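# Three arms load balls evenly into a covered pivoting tray

## Task

A tray balanced on one pivot sits beneath a transparent cover. Get exactly one ball into each of its three seats, dropping them through the chutes in the cover's roof if you like. Release each ball low enough that its bottom is not above the chute's rim, because releasing higher can cost credit. Load the tray so it stays balanced, since an uneven load tips it at once and the balls roll out. The balls must stay in their seats on their own at the end, not because a robot is holding them there. The arm bases, in metres, with facing measured counter-clockwise from +x, are: arm1 at x=+0.53 y=+0.07 z=+0.79 facing -175; arm2 at x=-0.10 y=+0.52 z=+0.80 facing -87; arm3 at x=-0.07 y=-0.50 z=+0.81 facing +81.

## Robot and tools

Robots: three identical i2rt Big YAM arms named arm1, arm2 and arm3. Each has six revolute joints, a two-finger gripper and a camera on the wrist. With joints 1 and 6 at 0 and the hand level and pointing forward, the wrist camera sits above the hand and looks toward the fingertips. The hand can reach roughly 1.0 m from the joint-1 axis. The joints move at different speeds, so the path between two postures can bulge outward. Two fixed room cameras are also available: cam_high and cam_low.

Frame: there is one shared scene frame with its origin on the floor and +z pointing up. The point called hand is halfway between the fingertips. Its z axis runs along the fingers, and the fingers open and close along its y axis. Base positions and facings are listed in the task. Camera calibrations (K, distortion, T_world_to_cam, pos_world) follow OpenCV conventions. Fixed cameras may be off by up to about 2.3 degrees and 9 mm. Wrist camera poses are derived from the reported joint angles, so errors in those angles add to the error.

execute_actions(actions, cameras): actions is a list holding zero or one action. An action is an object keyed by robot name ("arm1", "arm2", "arm3"). Each robot name holds {"joints": {...}}, and the joints are absolute targets, not offsets. Allowed keys and ranges:
- joint1_rad: -2.879 to 2.879. Rotates the whole arm about its base; positive is counter-clockwise seen from above; at 0 the arm extends along the base's facing.
- joint2_rad: 0 to 3.141. Shoulder; at 0 the upper arm points back roughly level, and increasing values raise it and then bring it forward.
- joint3_rad: 0 to 3.019. Elbow; at 0 it is fully folded, and increasing values open it.
- joint4_rad: -1.692 to 1.57. Hand pitch; positive tilts the fingers up.
- joint5_rad: -1.57 to 1.57. Sideways hand swing; positive goes to the arm's right.
- joint6_rad: -2.094 to 2.094. Hand roll; positive is clockwise when viewed from behind the hand.
- gripper_m: 0 to 0.093. Fingertip gap in metres; grip force is about 50 to 62 N per pad.
Done tolerances are ±0.045, 0.14, 0.09, 0.055, 0.03 and 0.035 rad for joints 1 to 6, and ±0.003 m for the gripper. Any joint or arm you leave out of an action keeps its previous target and may still be pushing. All motions in an action start together but can finish at different times. If any key is unknown or any value is out of range, the whole call is rejected and nothing moves. cameras is a list of camera names or "all"; leaving it out, null or ["all"] returns every camera, and [] returns none. An empty actions list simply reports the state and images. The "pictures" line lists the cameras in the same order as the images.

wait(seconds): 0 to 10. Sends no new command and returns the state and images.
zoom_image(camera, region): region is [x0, y0, x1, y1] in pixels of that camera's most recent full image, with (0,0) at the top left and at most 504x504 pixels.
read_manual(section): returns only the licence text; it moves nothing.
finished_scene(scene): pass the current scene number. It ends the scene permanently and reports whether the goal was met. The goal must already be met and stable at that point.

Reading results: joint_positions reports the actual angles. joint_status reports how each commanded motion ended:
- "off_target": the joint stopped short and may still be pushing.
- "contact_stop" or "time_out": the joint now holds where it stopped. A time_out joint may keep a nearby target and keep pushing; on_its_own will list it.
- "not_followed" together with "joint command not followed" and a "cause:" line: the self- and inter-arm collision check blocked that arm's joint targets. The gripper part of the action still runs, and the blocked targets may be retried later.
on_its_own lists what is happening without a command, and "held at" gives the held target, not the current position. Joint torques are raw drive outputs with per-arm offsets and noise, so treat them only as rough hints of contact or load. A MOTOR HOT line appears at 85 °C. At 100 °C an OVER-TEMPERATURE FAULT lets that arm go limp and fall, and the joints that did not reach their targets show "limit_stop_at_motor_heat"; resend those targets afterwards. To relieve a joint that is pushing, command it to its reported position. Very small target changes may produce no motion. No state line reports arm-to-arm contact.

Cautions: the arms do not stop when they touch something and can push hard. Hard pushes between two robots fail the run, and hard hits can as well. The collision check may react too late and does not cover fingers, gripper housings or wrist cameras. Never knock any object out of the work area. Avoid drops, slips and slams. Lower each ball until its bottom is at or below the chute rim before you open the gripper. Keep the tray balanced while loading, for example by releasing balls at the same time or in an order that keeps the load symmetric, because the tray tips immediately when one side is heavier. Loose objects may occasionally get nudged by outside disturbances. The robot holds the last command while you think, and holding a load warms the motors. Shorter robot motion time is better.

Each tool is called after "Request:" by a JSON object that holds its "name" and its "arguments", one argument or row to a line.

## Session

Request:
{"name": "execute_actions", "arguments": {
  "actions": []
}}

Scene clock: 0.00 s.
Joint torques (N m, as the arm reports them, + toward a larger angle): no reading
Motor temperatures (°C, as the motors report them): arm1=[26 23 27 25 25 24] | arm2=[25 26 23 25 24 24] | arm3=[23 27 27 23 26 26]
arm1.joint_positions: joint1_rad=+0.584 joint2_rad=+0.509 joint3_rad=+1.568 joint4_rad=-1.207 joint5_rad=-0.170 joint6_rad=-0.725 gripper_m=+0.094
arm1.joint_status: not commanded
arm1.hand: x=+0.4200 y=-0.0516 z=+1.4576 quat_wxyz=(-0.050, -0.544, -0.528, +0.650) (m; scene frame)
arm2.joint_positions: joint1_rad=+0.501 joint2_rad=+0.607 joint3_rad=+1.363 joint4_rad=-1.461 joint5_rad=+0.270 joint6_rad=+0.597 gripper_m=+0.095
arm2.joint_status: not commanded
arm2.hand: x=-0.0314 y=+0.3186 z=+1.3146 quat_wxyz=(-0.385, -0.685, -0.582, +0.209) (m; scene frame)
arm3.joint_positions: joint1_rad=+0.539 joint2_rad=+0.368 joint3_rad=+1.445 joint4_rad=-1.192 joint5_rad=+0.301 joint6_rad=+0.385 gripper_m=+0.095
arm3.joint_status: not commanded
arm3.hand: x=-0.0696 y=-0.3776 z=+1.4486 quat_wxyz=(-0.366, +0.453, -0.591, -0.558) (m; scene frame)
pictures: arm1_cam_wrist, arm2_cam_wrist, arm3_cam_wrist, cam_high, cam_low
Images, in order (width x height): arm1_cam_wrist 672x504, arm2_cam_wrist 672x504, arm3_cam_wrist 672x504, cam_high 672x504, cam_low 672x504.

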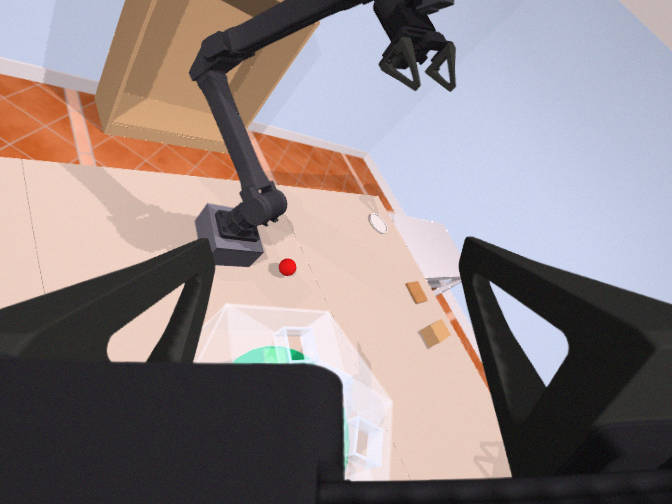

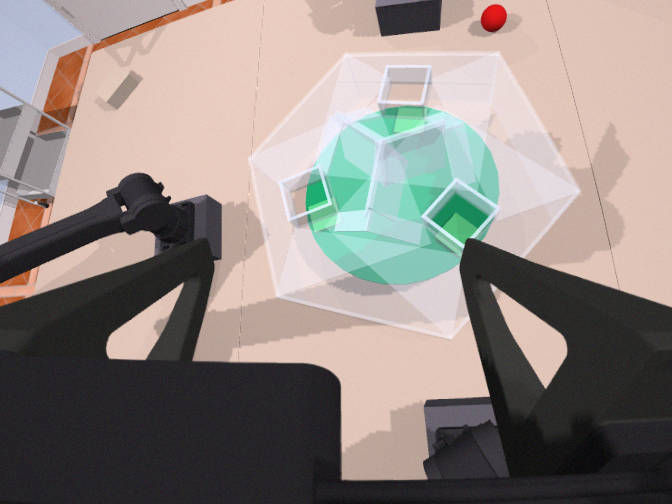

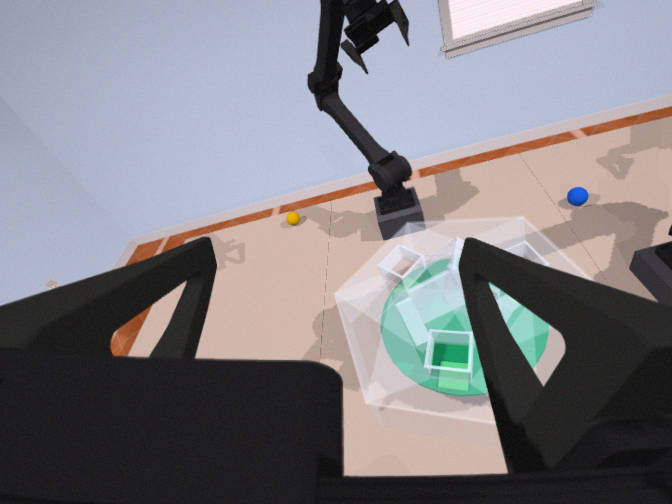

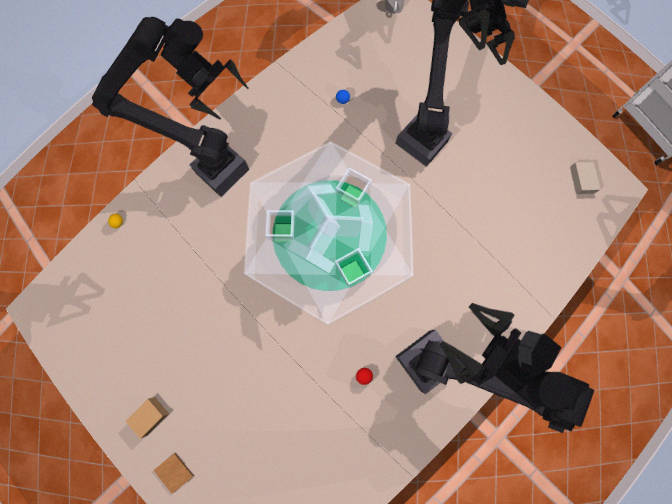

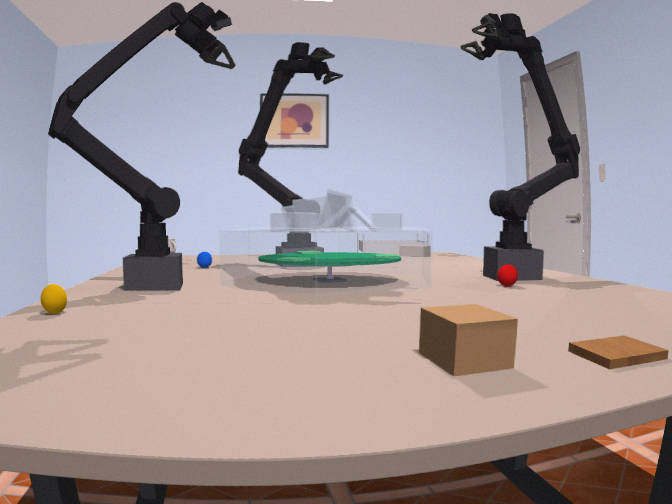

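Request:
{"name": "execute_actions", "arguments": {
  "actions": [
    {"arm1":{"joints":{"joint1_rad":-1.374,"joint5_rad":0,"joint6_rad":0}},"arm2":{"joints":{"joint1_rad":-1.929,"joint5_rad":0,"joint6_rad":0}},"arm3":{"joints":{"joint1_rad":1.185,"joint5_rad":0,"joint6_rad":0}}}
  ],
  "cameras": []
}}

Request:
{"name": "execute_actions", "arguments": {
  "actions": [
    {"arm1":{"joints":{"joint2_rad":1.444,"joint3_rad":0.872,"joint4_rad":-0.999}},"arm2":{"joints":{"joint2_rad":1.74,"joint3_rad":1.205,"joint4_rad":-1.036}},"arm3":{"joints":{"joint2_rad":1.045,"joint3_rad":0.479,"joint4_rad":-1.006}}}
  ]
}}

Scene clock: 40.27 s.
Joint torques (N m, as the arm reports them, + toward a larger angle): arm1=[0.19 7.15 7.31 2.47 0.23 0.22] | arm2=[-0.93  1.69 11.04  1.9   0.03 -0.15] | arm3=[-0.41  6.04  7.95  1.9  -0.09 -0.16]
Motor temperatures (°C, as the motors report them): arm1=[26 24 29 25 25 24] | arm2=[25 26 26 25 24 24] | arm3=[23 27 29 23 26 26]
arm1.joint_positions: joint1_rad=-1.366 joint2_rad=+0.509 joint3_rad=+1.568 joint4_rad=-1.207 joint5_rad=-0.003 joint6_rad=-0.011 gripper_m=+0.094
arm1.joint_status: all done
arm1.hand: x=+0.4757 y=+0.2132 z=+1.4575 quat_wxyz=(+0.392, -0.614, +0.445, +0.521) (m; scene frame)
arm2.joint_positions: joint1_rad=-1.924 joint2_rad=+0.607 joint3_rad=+1.363 joint4_rad=-1.461 joint5_rad=+0.001 joint6_rad=+0.013 gripper_m=+0.095
arm2.joint_status: all done
arm2.hand: x=-0.3087 y=+0.5846 z=+1.3083 quat_wxyz=(+0.055, -0.897, +0.143, +0.416) (m; scene frame)
arm3.joint_positions: joint1_rad=+1.180 joint2_rad=+0.368 joint3_rad=+1.445 joint4_rad=-1.192 joint5_rad=+0.003 joint6_rad=+0.016 gripper_m=+0.095
arm3.joint_status: all done
arm3.hand: x=-0.1768 y=-0.4366 z=+1.4461 quat_wxyz=(-0.180, +0.721, -0.208, -0.636) (m; scene frame)
pictures: none
No camera images: the call's "cameras" was empty. Leave "cameras" out to get every camera's image.

Scene clock: 42.00 s.
Joint torques (N m, as the arm reports them, + toward a larger angle): arm1=[ 0.04 -7.35  9.35  0.34  0.23  0.23] | arm2=[ -0.8  -15.36   9.72   0.53   0.03  -0.16] | arm3=[-0.35 -3.64  7.41 -0.34 -0.12 -0.14]
Motor temperatures (°C, as the motors report them): arm1=[26 24 29 25 25 24] | arm2=[25 26 26 25 24 24] | arm3=[23 27 29 23 26 26]
arm1.joint_positions: joint1_rad=-1.366 joint2_rad=+1.423 joint3_rad=+0.848 joint4_rad=-0.996 joint5_rad=-0.003 joint6_rad=-0.011 gripper_m=+0.094
arm1.joint_status: all done
arm1.hand: x=+0.4222 y=+0.4034 z=+0.8473 quat_wxyz=(+0.001, -0.807, +0.591, -0.003) (m; scene frame)
arm2.joint_positions: joint1_rad=-1.924 joint2_rad=+1.748 joint3_rad=+1.192 joint4_rad=-1.046 joint5_rad=+0.001 joint6_rad=+0.013 gripper_m=+0.095
arm2.joint_status: all done
arm2.hand: x=-0.5558 y=+0.6549 z=+0.8469 quat_wxyz=(-0.007, -0.988, +0.154, -0.015) (m; scene frame)
arm3.joint_positions: joint1_rad=+1.180 joint2_rad=+1.052 joint3_rad=+0.484 joint4_rad=-1.002 joint5_rad=+0.003 joint6_rad=+0.016 gripper_m=+0.095
arm3.joint_status: all done
arm3.hand: x=-0.2510 y=-0.3843 z=+0.8489 quat_wxyz=(-0.005, +0.960, -0.280, +0.006) (m; scene frame)
pictures: arm1_cam_wrist, arm2_cam_wrist, arm3_cam_wrist, cam_high, cam_low
camera_calibration (this result's frames):
arm1_cam_wrist: T_world_to_cam=[[0.955614, 0.294558, -0.00610932, -0.514685], [0.240843, -0.76907, 0.592052, -0.285708], [0.169695, -0.567245, -0.805876, 0.960971], [0, 0, 0, 1]] pos_world=[0.397579, 0.476981, 0.940434]
arm2_cam_wrist: T_world_to_cam=[[0.300756, 0.953129, -0.0330409, -0.423741], [0.760549, -0.218797, 0.611304, 0.0545446], [0.575422, -0.208982, -0.790706, 1.24582], [0, 0, 0, 1]] pos_world=[-0.630916, 0.676169, 0.937735]
arm3_cam_wrist: T_world_to_cam=[[0.528856, 0.848689, 0.00619011, 0.460791], [0.680675, -0.428493, 0.594201, -0.493177], [0.506945, -0.310033, -0.804293, 0.812192], [0, 0, 0, 1]] pos_world=[-0.319735, -0.350585, 0.943434]
Images, in order (width x height): arm1_cam_wrist 672x504, arm2_cam_wrist 672x504, arm3_cam_wrist 672x504, cam_high 672x504, cam_low 672x504.

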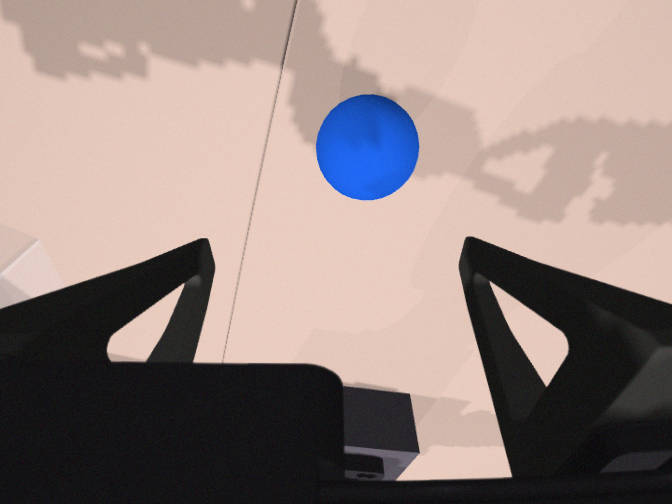

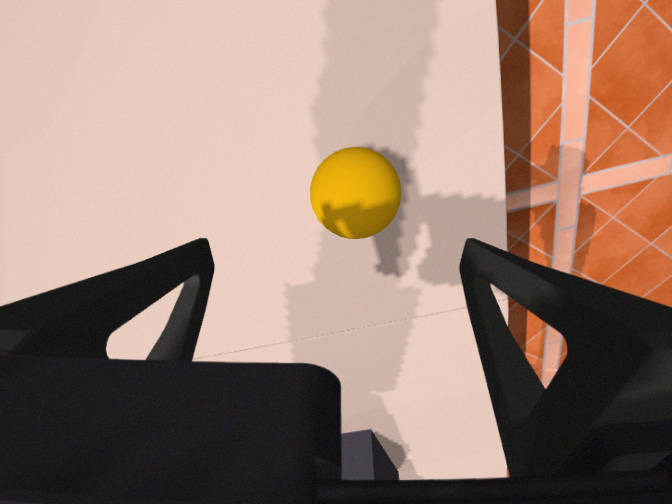

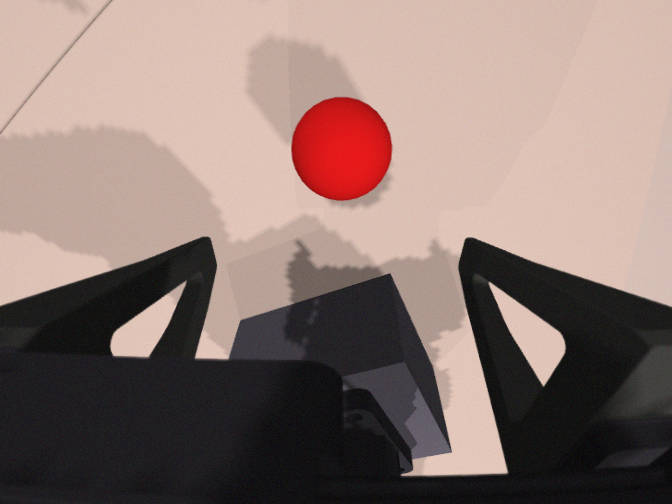

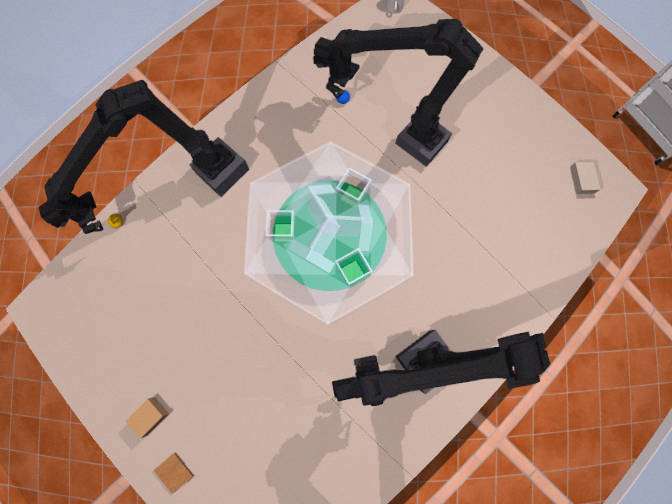

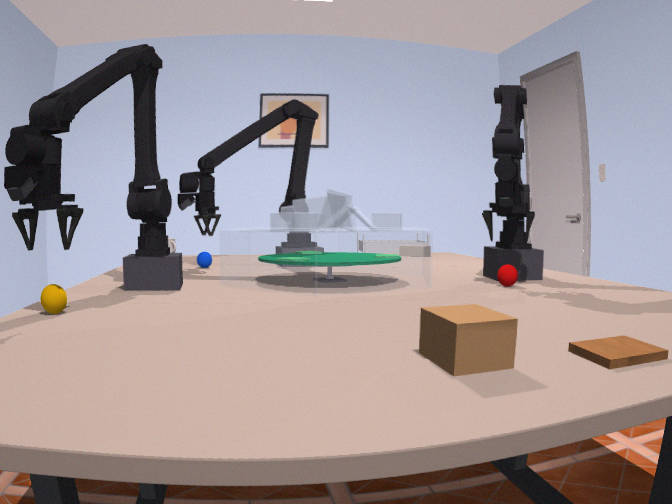

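Request:
{"name": "execute_actions", "arguments": {
  "actions": [
    {"arm1":{"joints":{"joint1_rad":-1.425,"joint2_rad":1.66,"joint3_rad":0.785,"joint4_rad":-0.68}},"arm2":{"joints":{"joint1_rad":-1.955,"joint2_rad":1.85,"joint3_rad":1.04,"joint4_rad":-0.745}},"arm3":{"joints":{"joint1_rad":1.16,"joint2_rad":1.412,"joint3_rad":0.368,"joint4_rad":-0.527}}}
  ],
  "cameras": ["arm1_cam_wrist","arm2_cam_wrist","arm3_cam_wrist","cam_low"]
}}

Scene clock: 49.77 s.
Joint torques (N m, as the arm reports them, + toward a larger angle): arm1=[  0.37 -11.41   6.08   1.07   0.23   0.21] | arm2=[ -0.51 -15.86   8.73   0.61   0.03  -0.15] | arm3=[-2.29 -5.12  4.43  0.45 -0.09 -0.19]
Motor temperatures (°C, as the motors report them): arm1=[26 24 30 25 25 24] | arm2=[25 27 26 25 24 24] | arm3=[23 27 29 23 26 26]
arm1.joint_positions: joint1_rad=-1.422 joint2_rad=+1.664 joint3_rad=+0.778 joint4_rad=-0.694 joint5_rad=-0.003 joint6_rad=-0.010 gripper_m=+0.094
arm1.joint_status: all done
arm1.hand: x=+0.4396 y=+0.4187 z=+0.7455 quat_wxyz=(-0.002, -0.790, +0.613, -0.006) (m; scene frame)
arm2.joint_positions: joint1_rad=-1.953 joint2_rad=+1.869 joint3_rad=+1.018 joint4_rad=-0.757 joint5_rad=+0.001 joint6_rad=+0.013 gripper_m=+0.095
arm2.joint_status: all done
arm2.hand: x=-0.5221 y=+0.6568 z=+0.7426 quat_wxyz=(-0.008, -0.986, +0.168, -0.018) (m; scene frame)
arm3.joint_positions: joint1_rad=+1.168 joint2_rad=+1.413 joint3_rad=+0.369 joint4_rad=-0.544 joint5_rad=+0.003 joint6_rad=+0.016 gripper_m=+0.095
arm3.joint_status: all done
arm3.hand: x=-0.2499 y=-0.3808 z=+0.7464 quat_wxyz=(-0.002, +0.958, -0.286, +0.015) (m; scene frame)
pictures: arm1_cam_wrist, arm2_cam_wrist, arm3_cam_wrist, cam_low
camera_calibration (this result's frames):
arm1_cam_wrist: T_world_to_cam=[[0.970738, 0.240066, -0.00597984, -0.520385], [0.195856, -0.777069, 0.598167, -0.199257], [0.138953, -0.581835, -0.801349, 0.900951], [0, 0, 0, 1]] pos_world=[0.418994, 0.494295, 0.838054]
arm2_cam_wrist: T_world_to_cam=[[0.328028, 0.944093, -0.0329662, -0.419007], [0.750484, -0.239246, 0.616065, 0.0977282], [0.573735, -0.226827, -0.787005, 1.15247], [0, 0, 0, 1]] pos_world=[-0.597108, 0.680373, 0.832977]
arm3_cam_wrist: T_world_to_cam=[[0.5389, 0.842345, 0.00640551, 0.457841], [0.666393, -0.430959, 0.608436, -0.446616], [0.515274, -0.323617, -0.793577, 0.719181], [0, 0, 0, 1]] pos_world=[-0.319684, -0.345394, 0.83953]
Images, in order (width x height): arm1_cam_wrist 672x504, arm2_cam_wrist 672x504, arm3_cam_wrist 672x504, cam_low 672x504.

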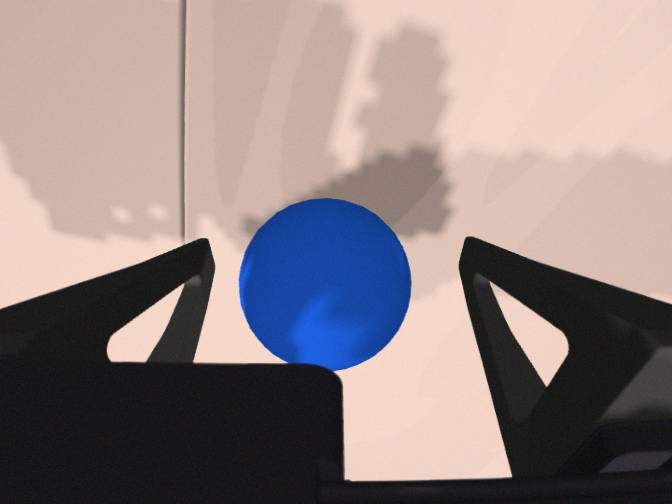

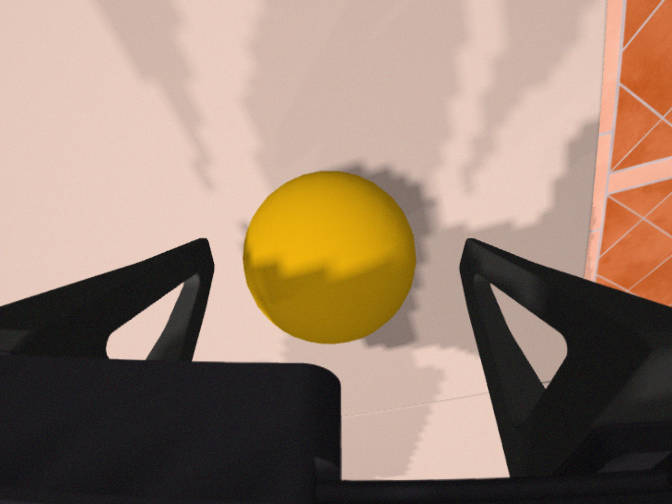

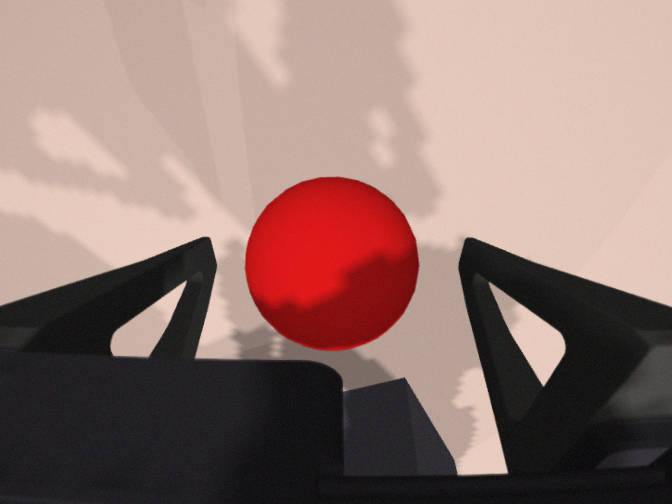

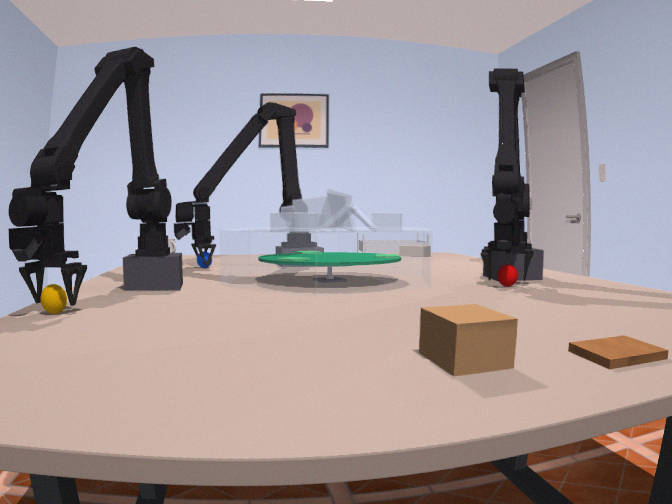

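Request:
{"name": "execute_actions", "arguments": {
  "actions": [
    {"arm1":{"joints":{"joint4_rad":-0.74}},"arm2":{"joints":{"gripper_m":0.05}},"arm3":{"joints":{"gripper_m":0.05}}}
  ],
  "cameras": []
}}

Request:
{"name": "execute_actions", "arguments": {
  "actions": [
    {"arm1":{"joints":{"gripper_m":0.05}}}
  ],
  "cameras": []
}}

Request:
{"name": "execute_actions", "arguments": {
  "actions": [
    {"arm1":{"joints":{"joint2_rad":1.361,"joint3_rad":1.22,"joint4_rad":-1.42}},"arm2":{"joints":{"joint2_rad":1.32,"joint3_rad":1.165,"joint4_rad":-1.395}},"arm3":{"joints":{"joint2_rad":1.371,"joint3_rad":1.17,"joint4_rad":-1.366}}}
  ],
  "cameras": []
}}

Request:
{"name": "execute_actions", "arguments": {
  "actions": [
    {"arm1":{"joints":{"joint1_rad":-0.114}},"arm2":{"joints":{"joint1_rad":-0.087}},"arm3":{"joints":{"joint1_rad":0.098}}}
  ]
}}

Scene clock: 60.60 s.
Joint torques (N m, as the arm reports them, + toward a larger angle): arm1=[  0.38 -11.35   6.02  -0.22   0.23   0.21] | arm2=[ -0.54 -15.9    8.72   0.59   0.05  -0.15] | arm3=[-1.4  -4.96  4.58  0.47 -0.04 -0.21]
Motor temperatures (°C, as the motors report them): arm1=[26 24 29 25 25 24] | arm2=[25 27 25 25 24 24] | arm3=[23 27 28 23 26 26]
arm1.joint_positions: joint1_rad=-1.422 joint2_rad=+1.664 joint3_rad=+0.778 joint4_rad=-0.728 joint5_rad=-0.003 joint6_rad=-0.010 gripper_m=+0.094
arm1.joint_status: all done
arm1.hand: x=+0.4416 y=+0.4105 z=+0.7457 quat_wxyz=(-0.012, -0.790, +0.613, -0.019) (m; scene frame)
arm2.joint_positions: joint1_rad=-1.953 joint2_rad=+1.869 joint3_rad=+1.018 joint4_rad=-0.756 joint5_rad=+0.000 joint6_rad=+0.013 gripper_m=+0.055
arm2.joint_status: gripper_m off_target (ended at +0.055, target +0.050)
arm2.hand: x=-0.5222 y=+0.6567 z=+0.7426 quat_wxyz=(-0.008, -0.986, +0.168, -0.018) (m; scene frame)
arm3.joint_positions: joint1_rad=+1.168 joint2_rad=+1.413 joint3_rad=+0.369 joint4_rad=-0.543 joint5_rad=+0.001 joint6_rad=+0.015 gripper_m=+0.055
arm3.joint_status: gripper_m off_target (ended at +0.055, target +0.050)
arm3.hand: x=-0.2501 y=-0.3809 z=+0.7463 quat_wxyz=(-0.001, +0.958, -0.286, +0.014) (m; scene frame)
pictures: none
No camera images: the call's "cameras" was empty. Leave "cameras" out to get every camera's image.

Scene clock: 61.17 s.
Joint torques (N m, as the arm reports them, + toward a larger angle): arm1=[  0.22 -11.38   6.02  -0.19   0.2    0.21] | arm2=[ -0.56 -15.99   8.74   0.59   0.05  -0.15] | arm3=[-1.97 -4.39  4.41  0.7  -0.05 -0.15]
Motor temperatures (°C, as the motors report them): arm1=[26 24 29 25 25 24] | arm2=[25 27 25 25 24 24] | arm3=[23 27 28 23 26 26]
arm1.joint_positions: joint1_rad=-1.422 joint2_rad=+1.664 joint3_rad=+0.778 joint4_rad=-0.728 joint5_rad=-0.002 joint6_rad=-0.010 gripper_m=+0.055
arm1.joint_status: gripper_m off_target (ended at +0.055, target +0.050)
arm1.hand: x=+0.4419 y=+0.4106 z=+0.7457 quat_wxyz=(-0.012, -0.789, +0.613, -0.019) (m; scene frame)
arm2.joint_positions: joint1_rad=-1.953 joint2_rad=+1.869 joint3_rad=+1.018 joint4_rad=-0.756 joint5_rad=+0.000 joint6_rad=+0.013 gripper_m=+0.055
arm2.joint_status: not commanded
arm2.hand: x=-0.5222 y=+0.6567 z=+0.7426 quat_wxyz=(-0.008, -0.986, +0.168, -0.018) (m; scene frame)
arm3.joint_positions: joint1_rad=+1.168 joint2_rad=+1.413 joint3_rad=+0.369 joint4_rad=-0.543 joint5_rad=+0.001 joint6_rad=+0.015 gripper_m=+0.055
arm3.joint_status: not commanded
arm3.hand: x=-0.2501 y=-0.3809 z=+0.7463 quat_wxyz=(-0.001, +0.958, -0.286, +0.014) (m; scene frame)
pictures: none
No camera images: the call's "cameras" was empty. Leave "cameras" out to get every camera's image.

Scene clock: 62.63 s.
Joint torques (N m, as the arm reports them, + toward a larger angle): arm1=[ 0.44 -8.82 10.15 -0.09  0.21  0.21] | arm2=[-0.58 -9.27 13.01 -0.33  0.06 -0.15] | arm3=[-2.36 -8.84 14.25 -1.05 -0.03 -0.19]
Motor temperatures (°C, as the motors report them): arm1=[26 24 30 25 25 24] | arm2=[25 27 26 25 24 24] | arm3=[23 27 29 23 26 26]
arm1.joint_positions: joint1_rad=-1.422 joint2_rad=+1.351 joint3_rad=+1.204 joint4_rad=-1.408 joint5_rad=-0.002 joint6_rad=-0.010 gripper_m=+0.055
arm1.joint_status: all done
arm1.hand: x=+0.4324 y=+0.4415 z=+0.9990 quat_wxyz=(+0.006, -0.790, +0.613, +0.004) (m; scene frame)
arm2.joint_positions: joint1_rad=-1.953 joint2_rad=+1.317 joint3_rad=+1.129 joint4_rad=-1.386 joint5_rad=+0.000 joint6_rad=+0.013 gripper_m=+0.055
arm2.joint_status: all done
arm2.hand: x=-0.4517 y=+0.6358 z=+0.9997 quat_wxyz=(-0.006, -0.986, +0.168, -0.002) (m; scene frame)
arm3.joint_positions: joint1_rad=+1.168 joint2_rad=+1.381 joint3_rad=+1.110 joint4_rad=-1.350 joint5_rad=+0.001 joint6_rad=+0.015 gripper_m=+0.055
arm3.joint_status: all done
arm3.hand: x=-0.3845 y=-0.2984 z=+0.9729 quat_wxyz=(+0.003, +0.958, -0.286, +0.031) (m; scene frame)
pictures: none
No camera images: the call's "cameras" was empty. Leave "cameras" out to get every camera's image.

Scene clock: 64.60 s.
Joint torques (N m, as the arm reports them, + toward a larger angle): arm1=[ 0.69 -9.4  10.09 -0.1   0.15  0.2 ] | arm2=[-0.91 -9.77 13.03 -0.31  0.08 -0.14] | arm3=[-0.85 -8.76 14.36 -1.03 -0.02 -0.15]
Motor temperatures (°C, as the motors report them): arm1=[26 24 30 25 25 24] | arm2=[25 27 26 25 24 24] | arm3=[23 27 30 23 26 26]
arm1.joint_positions: joint1_rad=-0.113 joint2_rad=+1.355 joint3_rad=+1.204 joint4_rad=-1.408 joint5_rad=+0.000 joint6_rad=-0.009 gripper_m=+0.055
arm1.joint_status: all done
arm1.hand: x=+0.1368 y=+0.0743 z=+0.9956 quat_wxyz=(+0.000, -1.000, +0.007, +0.002) (m; scene frame)
arm2.joint_positions: joint1_rad=-0.083 joint2_rad=+1.326 joint3_rad=+1.129 joint4_rad=-1.386 joint5_rad=+0.000 joint6_rad=+0.012 gripper_m=+0.055
arm2.joint_status: all done
arm2.hand: x=-0.1139 y=+0.1506 z=+1.0012 quat_wxyz=(+0.001, -0.720, -0.694, +0.000) (m; scene frame)
arm3.joint_positions: joint1_rad=+0.095 joint2_rad=+1.381 joint3_rad=+1.110 joint4_rad=-1.350 joint5_rad=+0.001 joint6_rad=+0.014 gripper_m=+0.055
arm3.joint_status: all done
arm3.hand: x=-0.0447 y=-0.1265 z=+0.9781 quat_wxyz=(+0.012, +0.678, -0.735, +0.022) (m; scene frame)
pictures: arm1_cam_wrist, arm2_cam_wrist, arm3_cam_wrist, cam_high, cam_low
camera_calibration (this result's frames):
arm1_cam_wrist: T_world_to_cam=[[0.0212328, 0.99971, -0.0113341, -0.0634801], [0.810668, -0.0105807, 0.58541, -0.685556], [0.585121, -0.0216181, -0.810658, 0.849622], [0, 0, 0, 1]] pos_world=[0.059975, 0.0745752, 1.08936]
arm2_cam_wrist: T_world_to_cam=[[-0.999236, 0.0324654, -0.0217545, -0.091613], [0.0135284, 0.809603, 0.586822, -0.701612], [0.0366639, 0.586079, -0.809424, 0.845853], [0, 0, 0, 1]] pos_world=[-0.113064, 0.0752641, 1.09438]
arm3_cam_wrist: T_world_to_cam=[[0.997527, -0.0696756, 0.00926883, 0.0338489], [-0.0602167, -0.779096, 0.624006, -0.706495], [-0.0362567, -0.62302, -0.781365, 0.805176], [0, 0, 0, 1]] pos_world=[-0.047115, -0.0464281, 1.06968]
Images, in order (width x height): arm1_cam_wrist 672x504, arm2_cam_wrist 672x504, arm3_cam_wrist 672x504, cam_high 672x504, cam_low 672x504.

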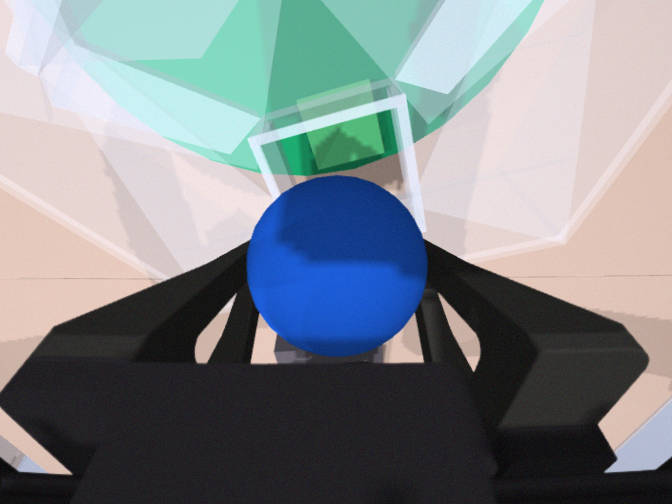

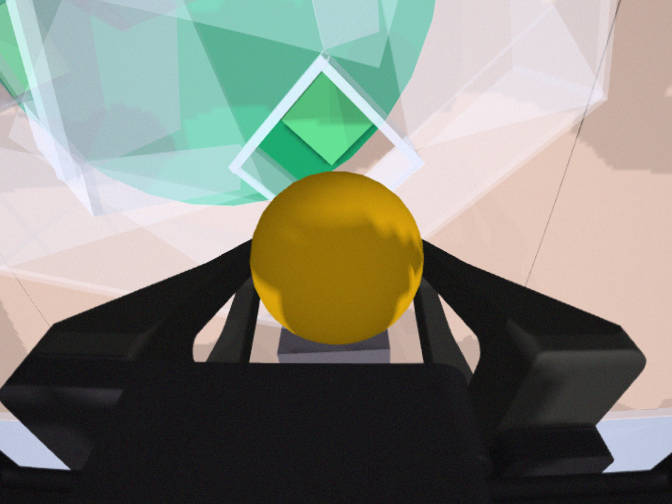

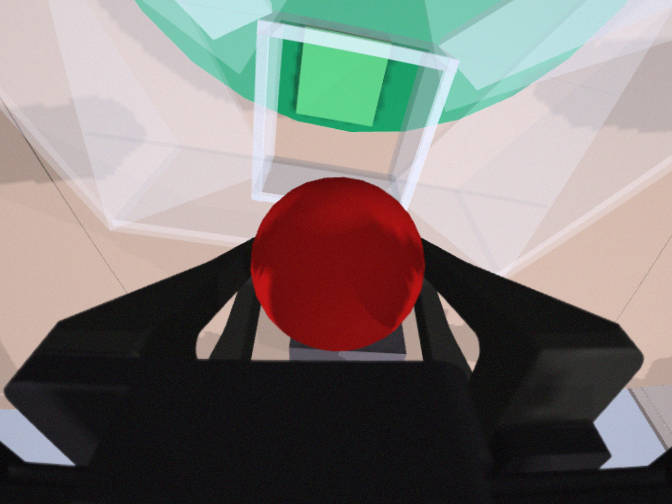

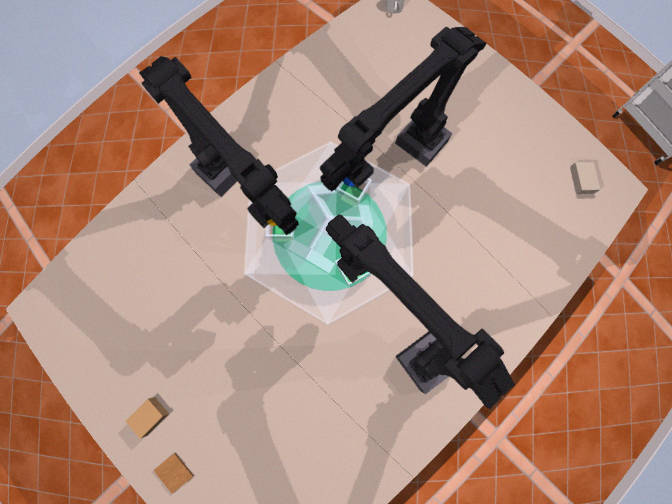

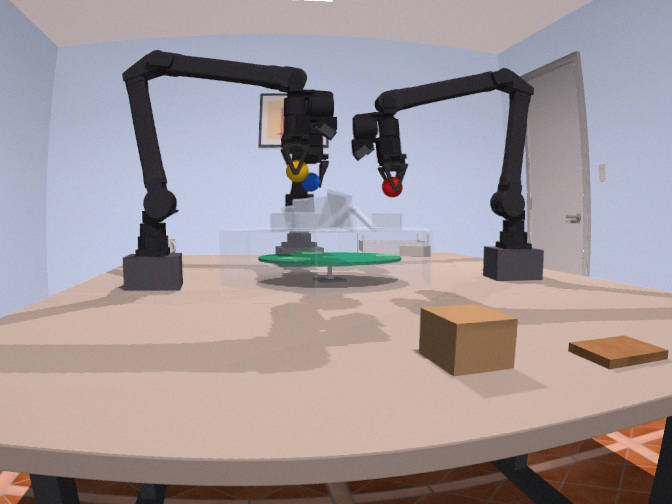

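Request:
{"name": "execute_actions", "arguments": {
  "actions": [
    {"arm1":{"joints":{"joint2_rad":1.363,"joint3_rad":1.05,"joint4_rad":-1.22}},"arm2":{"joints":{"joint1_rad":-0.067,"joint2_rad":1.362,"joint3_rad":0.998,"joint4_rad":-1.18}},"arm3":{"joints":{"joint1_rad":0.087,"joint2_rad":1.438,"joint3_rad":1.065,"joint4_rad":-1.175}}}
  ],
  "cameras": ["arm1_cam_wrist","arm2_cam_wrist","arm3_cam_wrist","cam_low"]
}}

Request:
{"name": "zoom_image", "arguments": {
  "camera": "cam_low",
  "region": [240,150,440,280]
}}

Scene clock: 85.80 s.
Joint torques (N m, as the arm reports them, + toward a larger angle): arm1=[ 0.72 -8.96  9.73  1.08  0.15  0.2 ] | arm2=[ -0.07 -10.16  11.4    0.75   0.08  -0.14] | arm3=[ -1.86 -10.58   8.74   0.53  -0.01  -0.17]
Motor temperatures (°C, as the motors report them): arm1=[26 24 31 25 25 24] | arm2=[25 27 28 25 24 24] | arm3=[23 28 34 23 26 26]
arm1.joint_positions: joint1_rad=-0.113 joint2_rad=+1.357 joint3_rad=+1.033 joint4_rad=-1.234 joint5_rad=+0.000 joint6_rad=-0.009 gripper_m=+0.055
arm1.joint_status: all done
arm1.hand: x=+0.1518 y=+0.0739 z=+0.9313 quat_wxyz=(+0.000, -1.000, +0.007, +0.003) (m; scene frame)
arm2.joint_positions: joint1_rad=-0.074 joint2_rad=+1.372 joint3_rad=+0.975 joint4_rad=-1.192 joint5_rad=+0.000 joint6_rad=+0.012 gripper_m=+0.055
arm2.joint_status: all done
arm2.hand: x=-0.1106 y=+0.1560 z=+0.9287 quat_wxyz=(+0.004, -0.717, -0.697, -0.002) (m; scene frame)
arm3.joint_positions: joint1_rad=+0.095 joint2_rad=+1.454 joint3_rad=+1.064 joint4_rad=-1.192 joint5_rad=+0.001 joint6_rad=+0.014 gripper_m=+0.055
arm3.joint_status: all done
arm3.hand: x=-0.0425 y=-0.1034 z=+0.9343 quat_wxyz=(-0.003, +0.678, -0.735, +0.008) (m; scene frame)
pictures: arm1_cam_wrist, arm2_cam_wrist, arm3_cam_wrist, cam_low
camera_calibration (this result's frames):
arm1_cam_wrist: T_world_to_cam=[[0.0212286, 0.99971, -0.0113337, -0.0641644], [0.810891, -0.0105858, 0.585101, -0.659835], [0.584812, -0.0216113, -0.810881, 0.789073], [0, 0, 0, 1]] pos_world=[0.0749576, 0.0742138, 1.02519]
arm2_cam_wrist: T_world_to_cam=[[-0.999491, 0.0234792, -0.0216084, -0.0888252], [0.00611828, 0.805633, 0.592383, -0.668831], [0.0313171, 0.591949, -0.805367, 0.778556], [0, 0, 0, 1]] pos_world=[-0.10907, 0.0800527, 1.02131]
arm3_cam_wrist: T_world_to_cam=[[0.997541, -0.0694928, 0.0091252, 0.0338906], [-0.061388, -0.803435, 0.592219, -0.633953], [-0.0338234, -0.591322, -0.805726, 0.81159], [0, 0, 0, 1]] pos_world=[-0.0452737, -0.0270739, 1.02905]
Images, in order (width x height): arm1_cam_wrist 672x504, arm2_cam_wrist 672x504, arm3_cam_wrist 672x504, cam_low 672x504.

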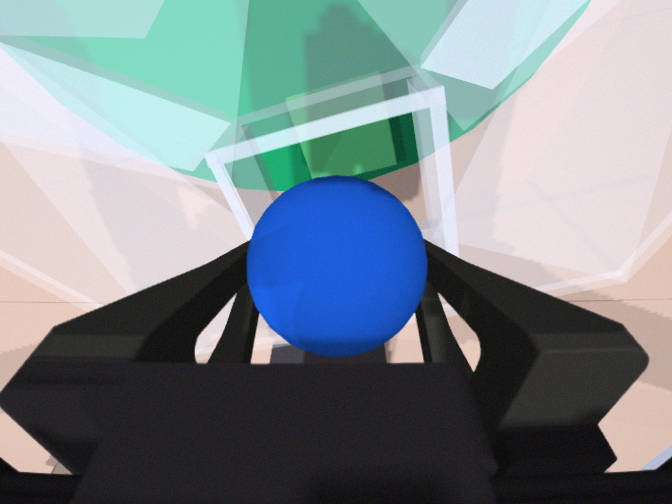

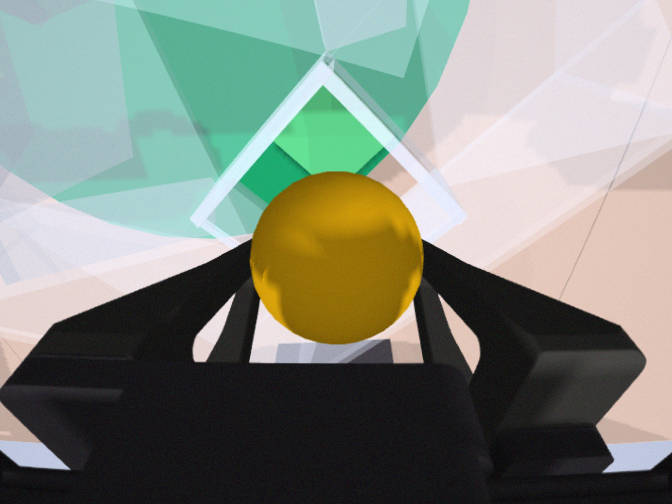

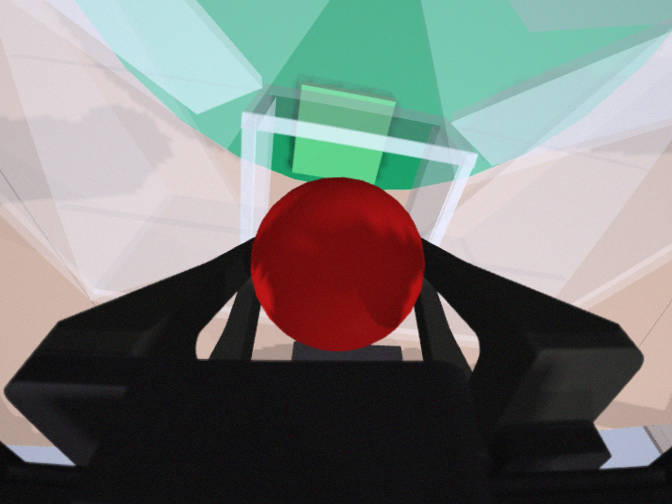

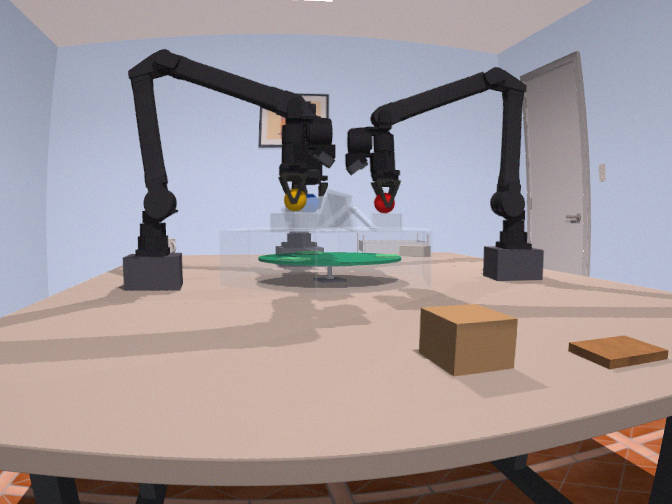

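Region (240, 150, 440, 280) of cam_low's 672x504 image, scaled by 2.520, with more detail than that image has; it fills the top 328 rows of this view, and the rest is white.

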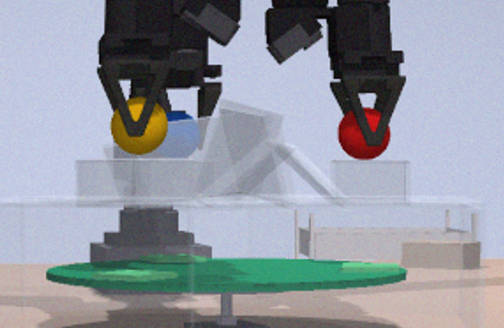

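Request:
{"name": "execute_actions", "arguments": {
  "actions": [
    {"arm1":{"joints":{"joint3_rad":1.015,"joint4_rad":-1.185}},"arm2":{"joints":{"joint1_rad":-0.06,"joint2_rad":1.378,"joint3_rad":0.96,"joint4_rad":-1.13}},"arm3":{"joints":{"joint3_rad":1.025,"joint4_rad":-1.14}}}
  ],
  "cameras": ["arm1_cam_wrist","cam_low"]
}}

Request:
{"name": "zoom_image", "arguments": {
  "camera": "cam_low",
  "region": [240,150,440,280]
}}

Scene clock: 93.87 s.
Joint torques (N m, as the arm reports them, + toward a larger angle): arm1=[ 0.66 -8.67  8.9   1.15  0.15  0.2 ] | arm2=[-0.12 -9.14 10.28  0.78  0.08 -0.14] | arm3=[-1.92 -9.46  8.24  0.52 -0.02 -0.15]
Motor temperatures (°C, as the motors report them): arm1=[26 24 31 25 25 24] | arm2=[25 27 27 25 24 24] | arm3=[23 28 33 23 26 26]
arm1.joint_positions: joint1_rad=-0.113 joint2_rad=+1.357 joint3_rad=+1.008 joint4_rad=-1.199 joint5_rad=+0.000 joint6_rad=-0.009 gripper_m=+0.055
arm1.joint_status: all done
arm1.hand: x=+0.1527 y=+0.0739 z=+0.9223 quat_wxyz=(+0.000, -1.000, +0.007, +0.007) (m; scene frame)
arm2.joint_positions: joint1_rad=-0.067 joint2_rad=+1.375 joint3_rad=+0.949 joint4_rad=-1.143 joint5_rad=+0.000 joint6_rad=+0.012 gripper_m=+0.055
arm2.joint_status: all done
arm2.hand: x=-0.1083 y=+0.1539 z=+0.9190 quat_wxyz=(-0.004, -0.715, -0.699, +0.005) (m; scene frame)
arm3.joint_positions: joint1_rad=+0.095 joint2_rad=+1.453 joint3_rad=+1.026 joint4_rad=-1.157 joint5_rad=+0.001 joint6_rad=+0.014 gripper_m=+0.055
arm3.joint_status: all done
arm3.hand: x=-0.0428 y=-0.1100 z=+0.9211 quat_wxyz=(-0.001, +0.678, -0.735, +0.009) (m; scene frame)
pictures: arm1_cam_wrist, cam_low
camera_calibration (this result's frames):
arm1_cam_wrist: T_world_to_cam=[[0.0211249, 0.999713, -0.0113239, -0.0642552], [0.816433, -0.0107124, 0.577341, -0.648963], [0.577054, -0.0214415, -0.816425, 0.787506], [0, 0, 0, 1]] pos_world=[0.0767588, 0.0741701, 1.01688]
Images, in order (width x height): arm1_cam_wrist 672x504, cam_low 672x504.

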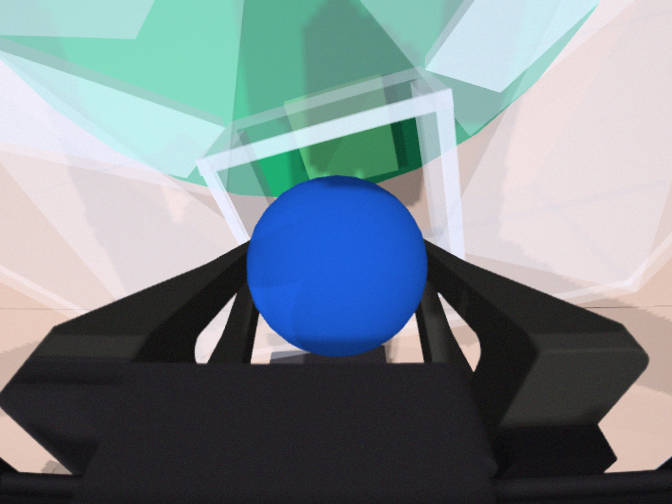

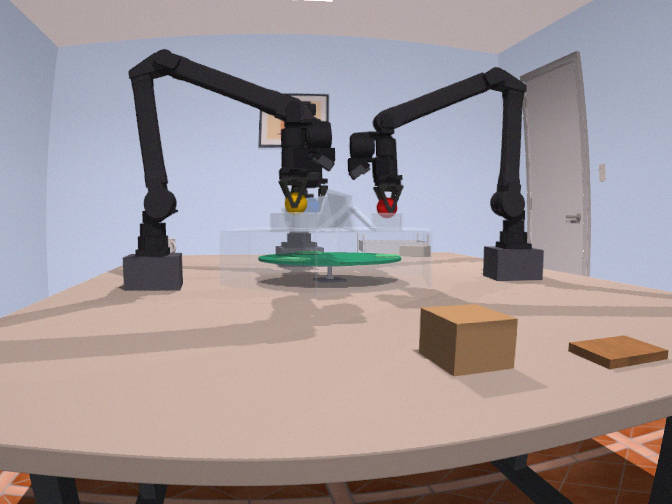

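Region (240, 150, 440, 280) of cam_low's 672x504 image, scaled by 2.520, with more detail than that image has; it fills the top 328 rows of this view, and the rest is white.

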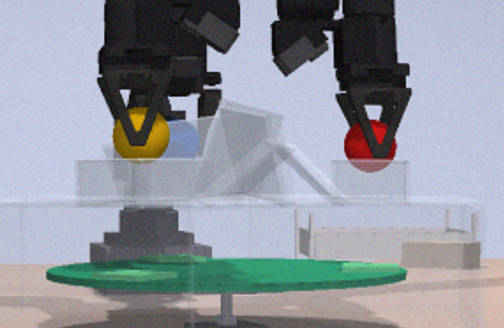

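Request:
{"name": "execute_actions", "arguments": {
  "actions": [
    {"arm1":{"joints":{"joint3_rad":1.0}},"arm2":{"joints":{"joint3_rad":0.935,"joint4_rad":-1.105}}}
  ],
  "cameras": ["cam_low"]
}}

Request:
{"name": "zoom_image", "arguments": {
  "camera": "cam_low",
  "region": [240,150,440,280]
}}

Scene clock: 98.40 s.
Joint torques (N m, as the arm reports them, + toward a larger angle): arm1=[ 0.79 -8.83  8.53  1.01  0.15  0.19] | arm2=[-0.05 -9.16 10.19  0.79  0.08 -0.14] | arm3=[ -1.97 -10.05   8.43   0.53  -0.01  -0.16]
Motor temperatures (°C, as the motors report them): arm1=[26 24 31 25 25 24] | arm2=[25 27 27 25 24 24] | arm3=[23 28 32 23 26 26]
arm1.joint_positions: joint1_rad=-0.113 joint2_rad=+1.357 joint3_rad=+0.997 joint4_rad=-1.196 joint5_rad=+0.000 joint6_rad=-0.008 gripper_m=+0.055
arm1.joint_status: all done
arm1.hand: x=+0.1560 y=+0.0738 z=+0.9186 quat_wxyz=(+0.000, -1.000, +0.007, +0.004) (m; scene frame)
arm2.joint_positions: joint1_rad=-0.067 joint2_rad=+1.375 joint3_rad=+0.923 joint4_rad=-1.118 joint5_rad=+0.000 joint6_rad=+0.012 gripper_m=+0.055
arm2.joint_status: all done
arm2.hand: x=-0.1083 y=+0.1583 z=+0.9100 quat_wxyz=(-0.004, -0.715, -0.699, +0.005) (m; scene frame)
arm3.joint_positions: joint1_rad=+0.095 joint2_rad=+1.453 joint3_rad=+1.026 joint4_rad=-1.157 joint5_rad=+0.001 joint6_rad=+0.014 gripper_m=+0.055
arm3.joint_status: not commanded
arm3.hand: x=-0.0428 y=-0.1100 z=+0.9211 quat_wxyz=(-0.001, +0.678, -0.735, +0.009) (m; scene frame)
pictures: cam_low
Images, in order (width x height): cam_low 672x504.

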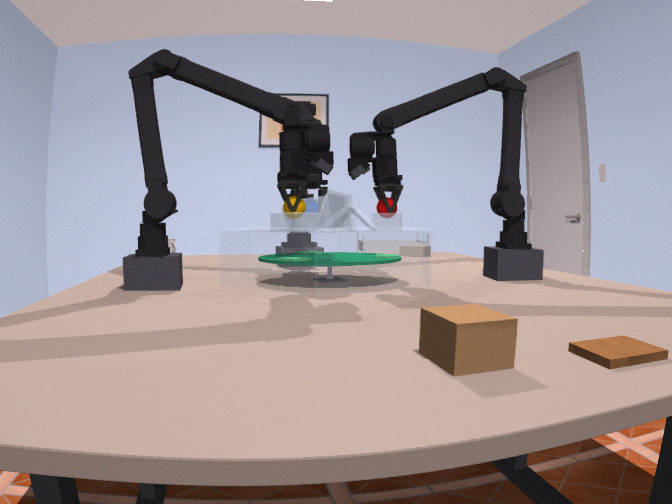

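Region (240, 150, 440, 280) of cam_low's 672x504 image, scaled by 2.520, with more detail than that image has; it fills the top 328 rows of this view, and the rest is white.

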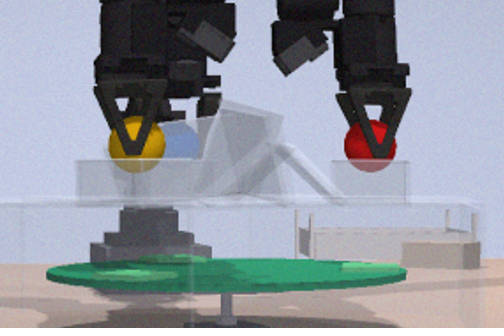

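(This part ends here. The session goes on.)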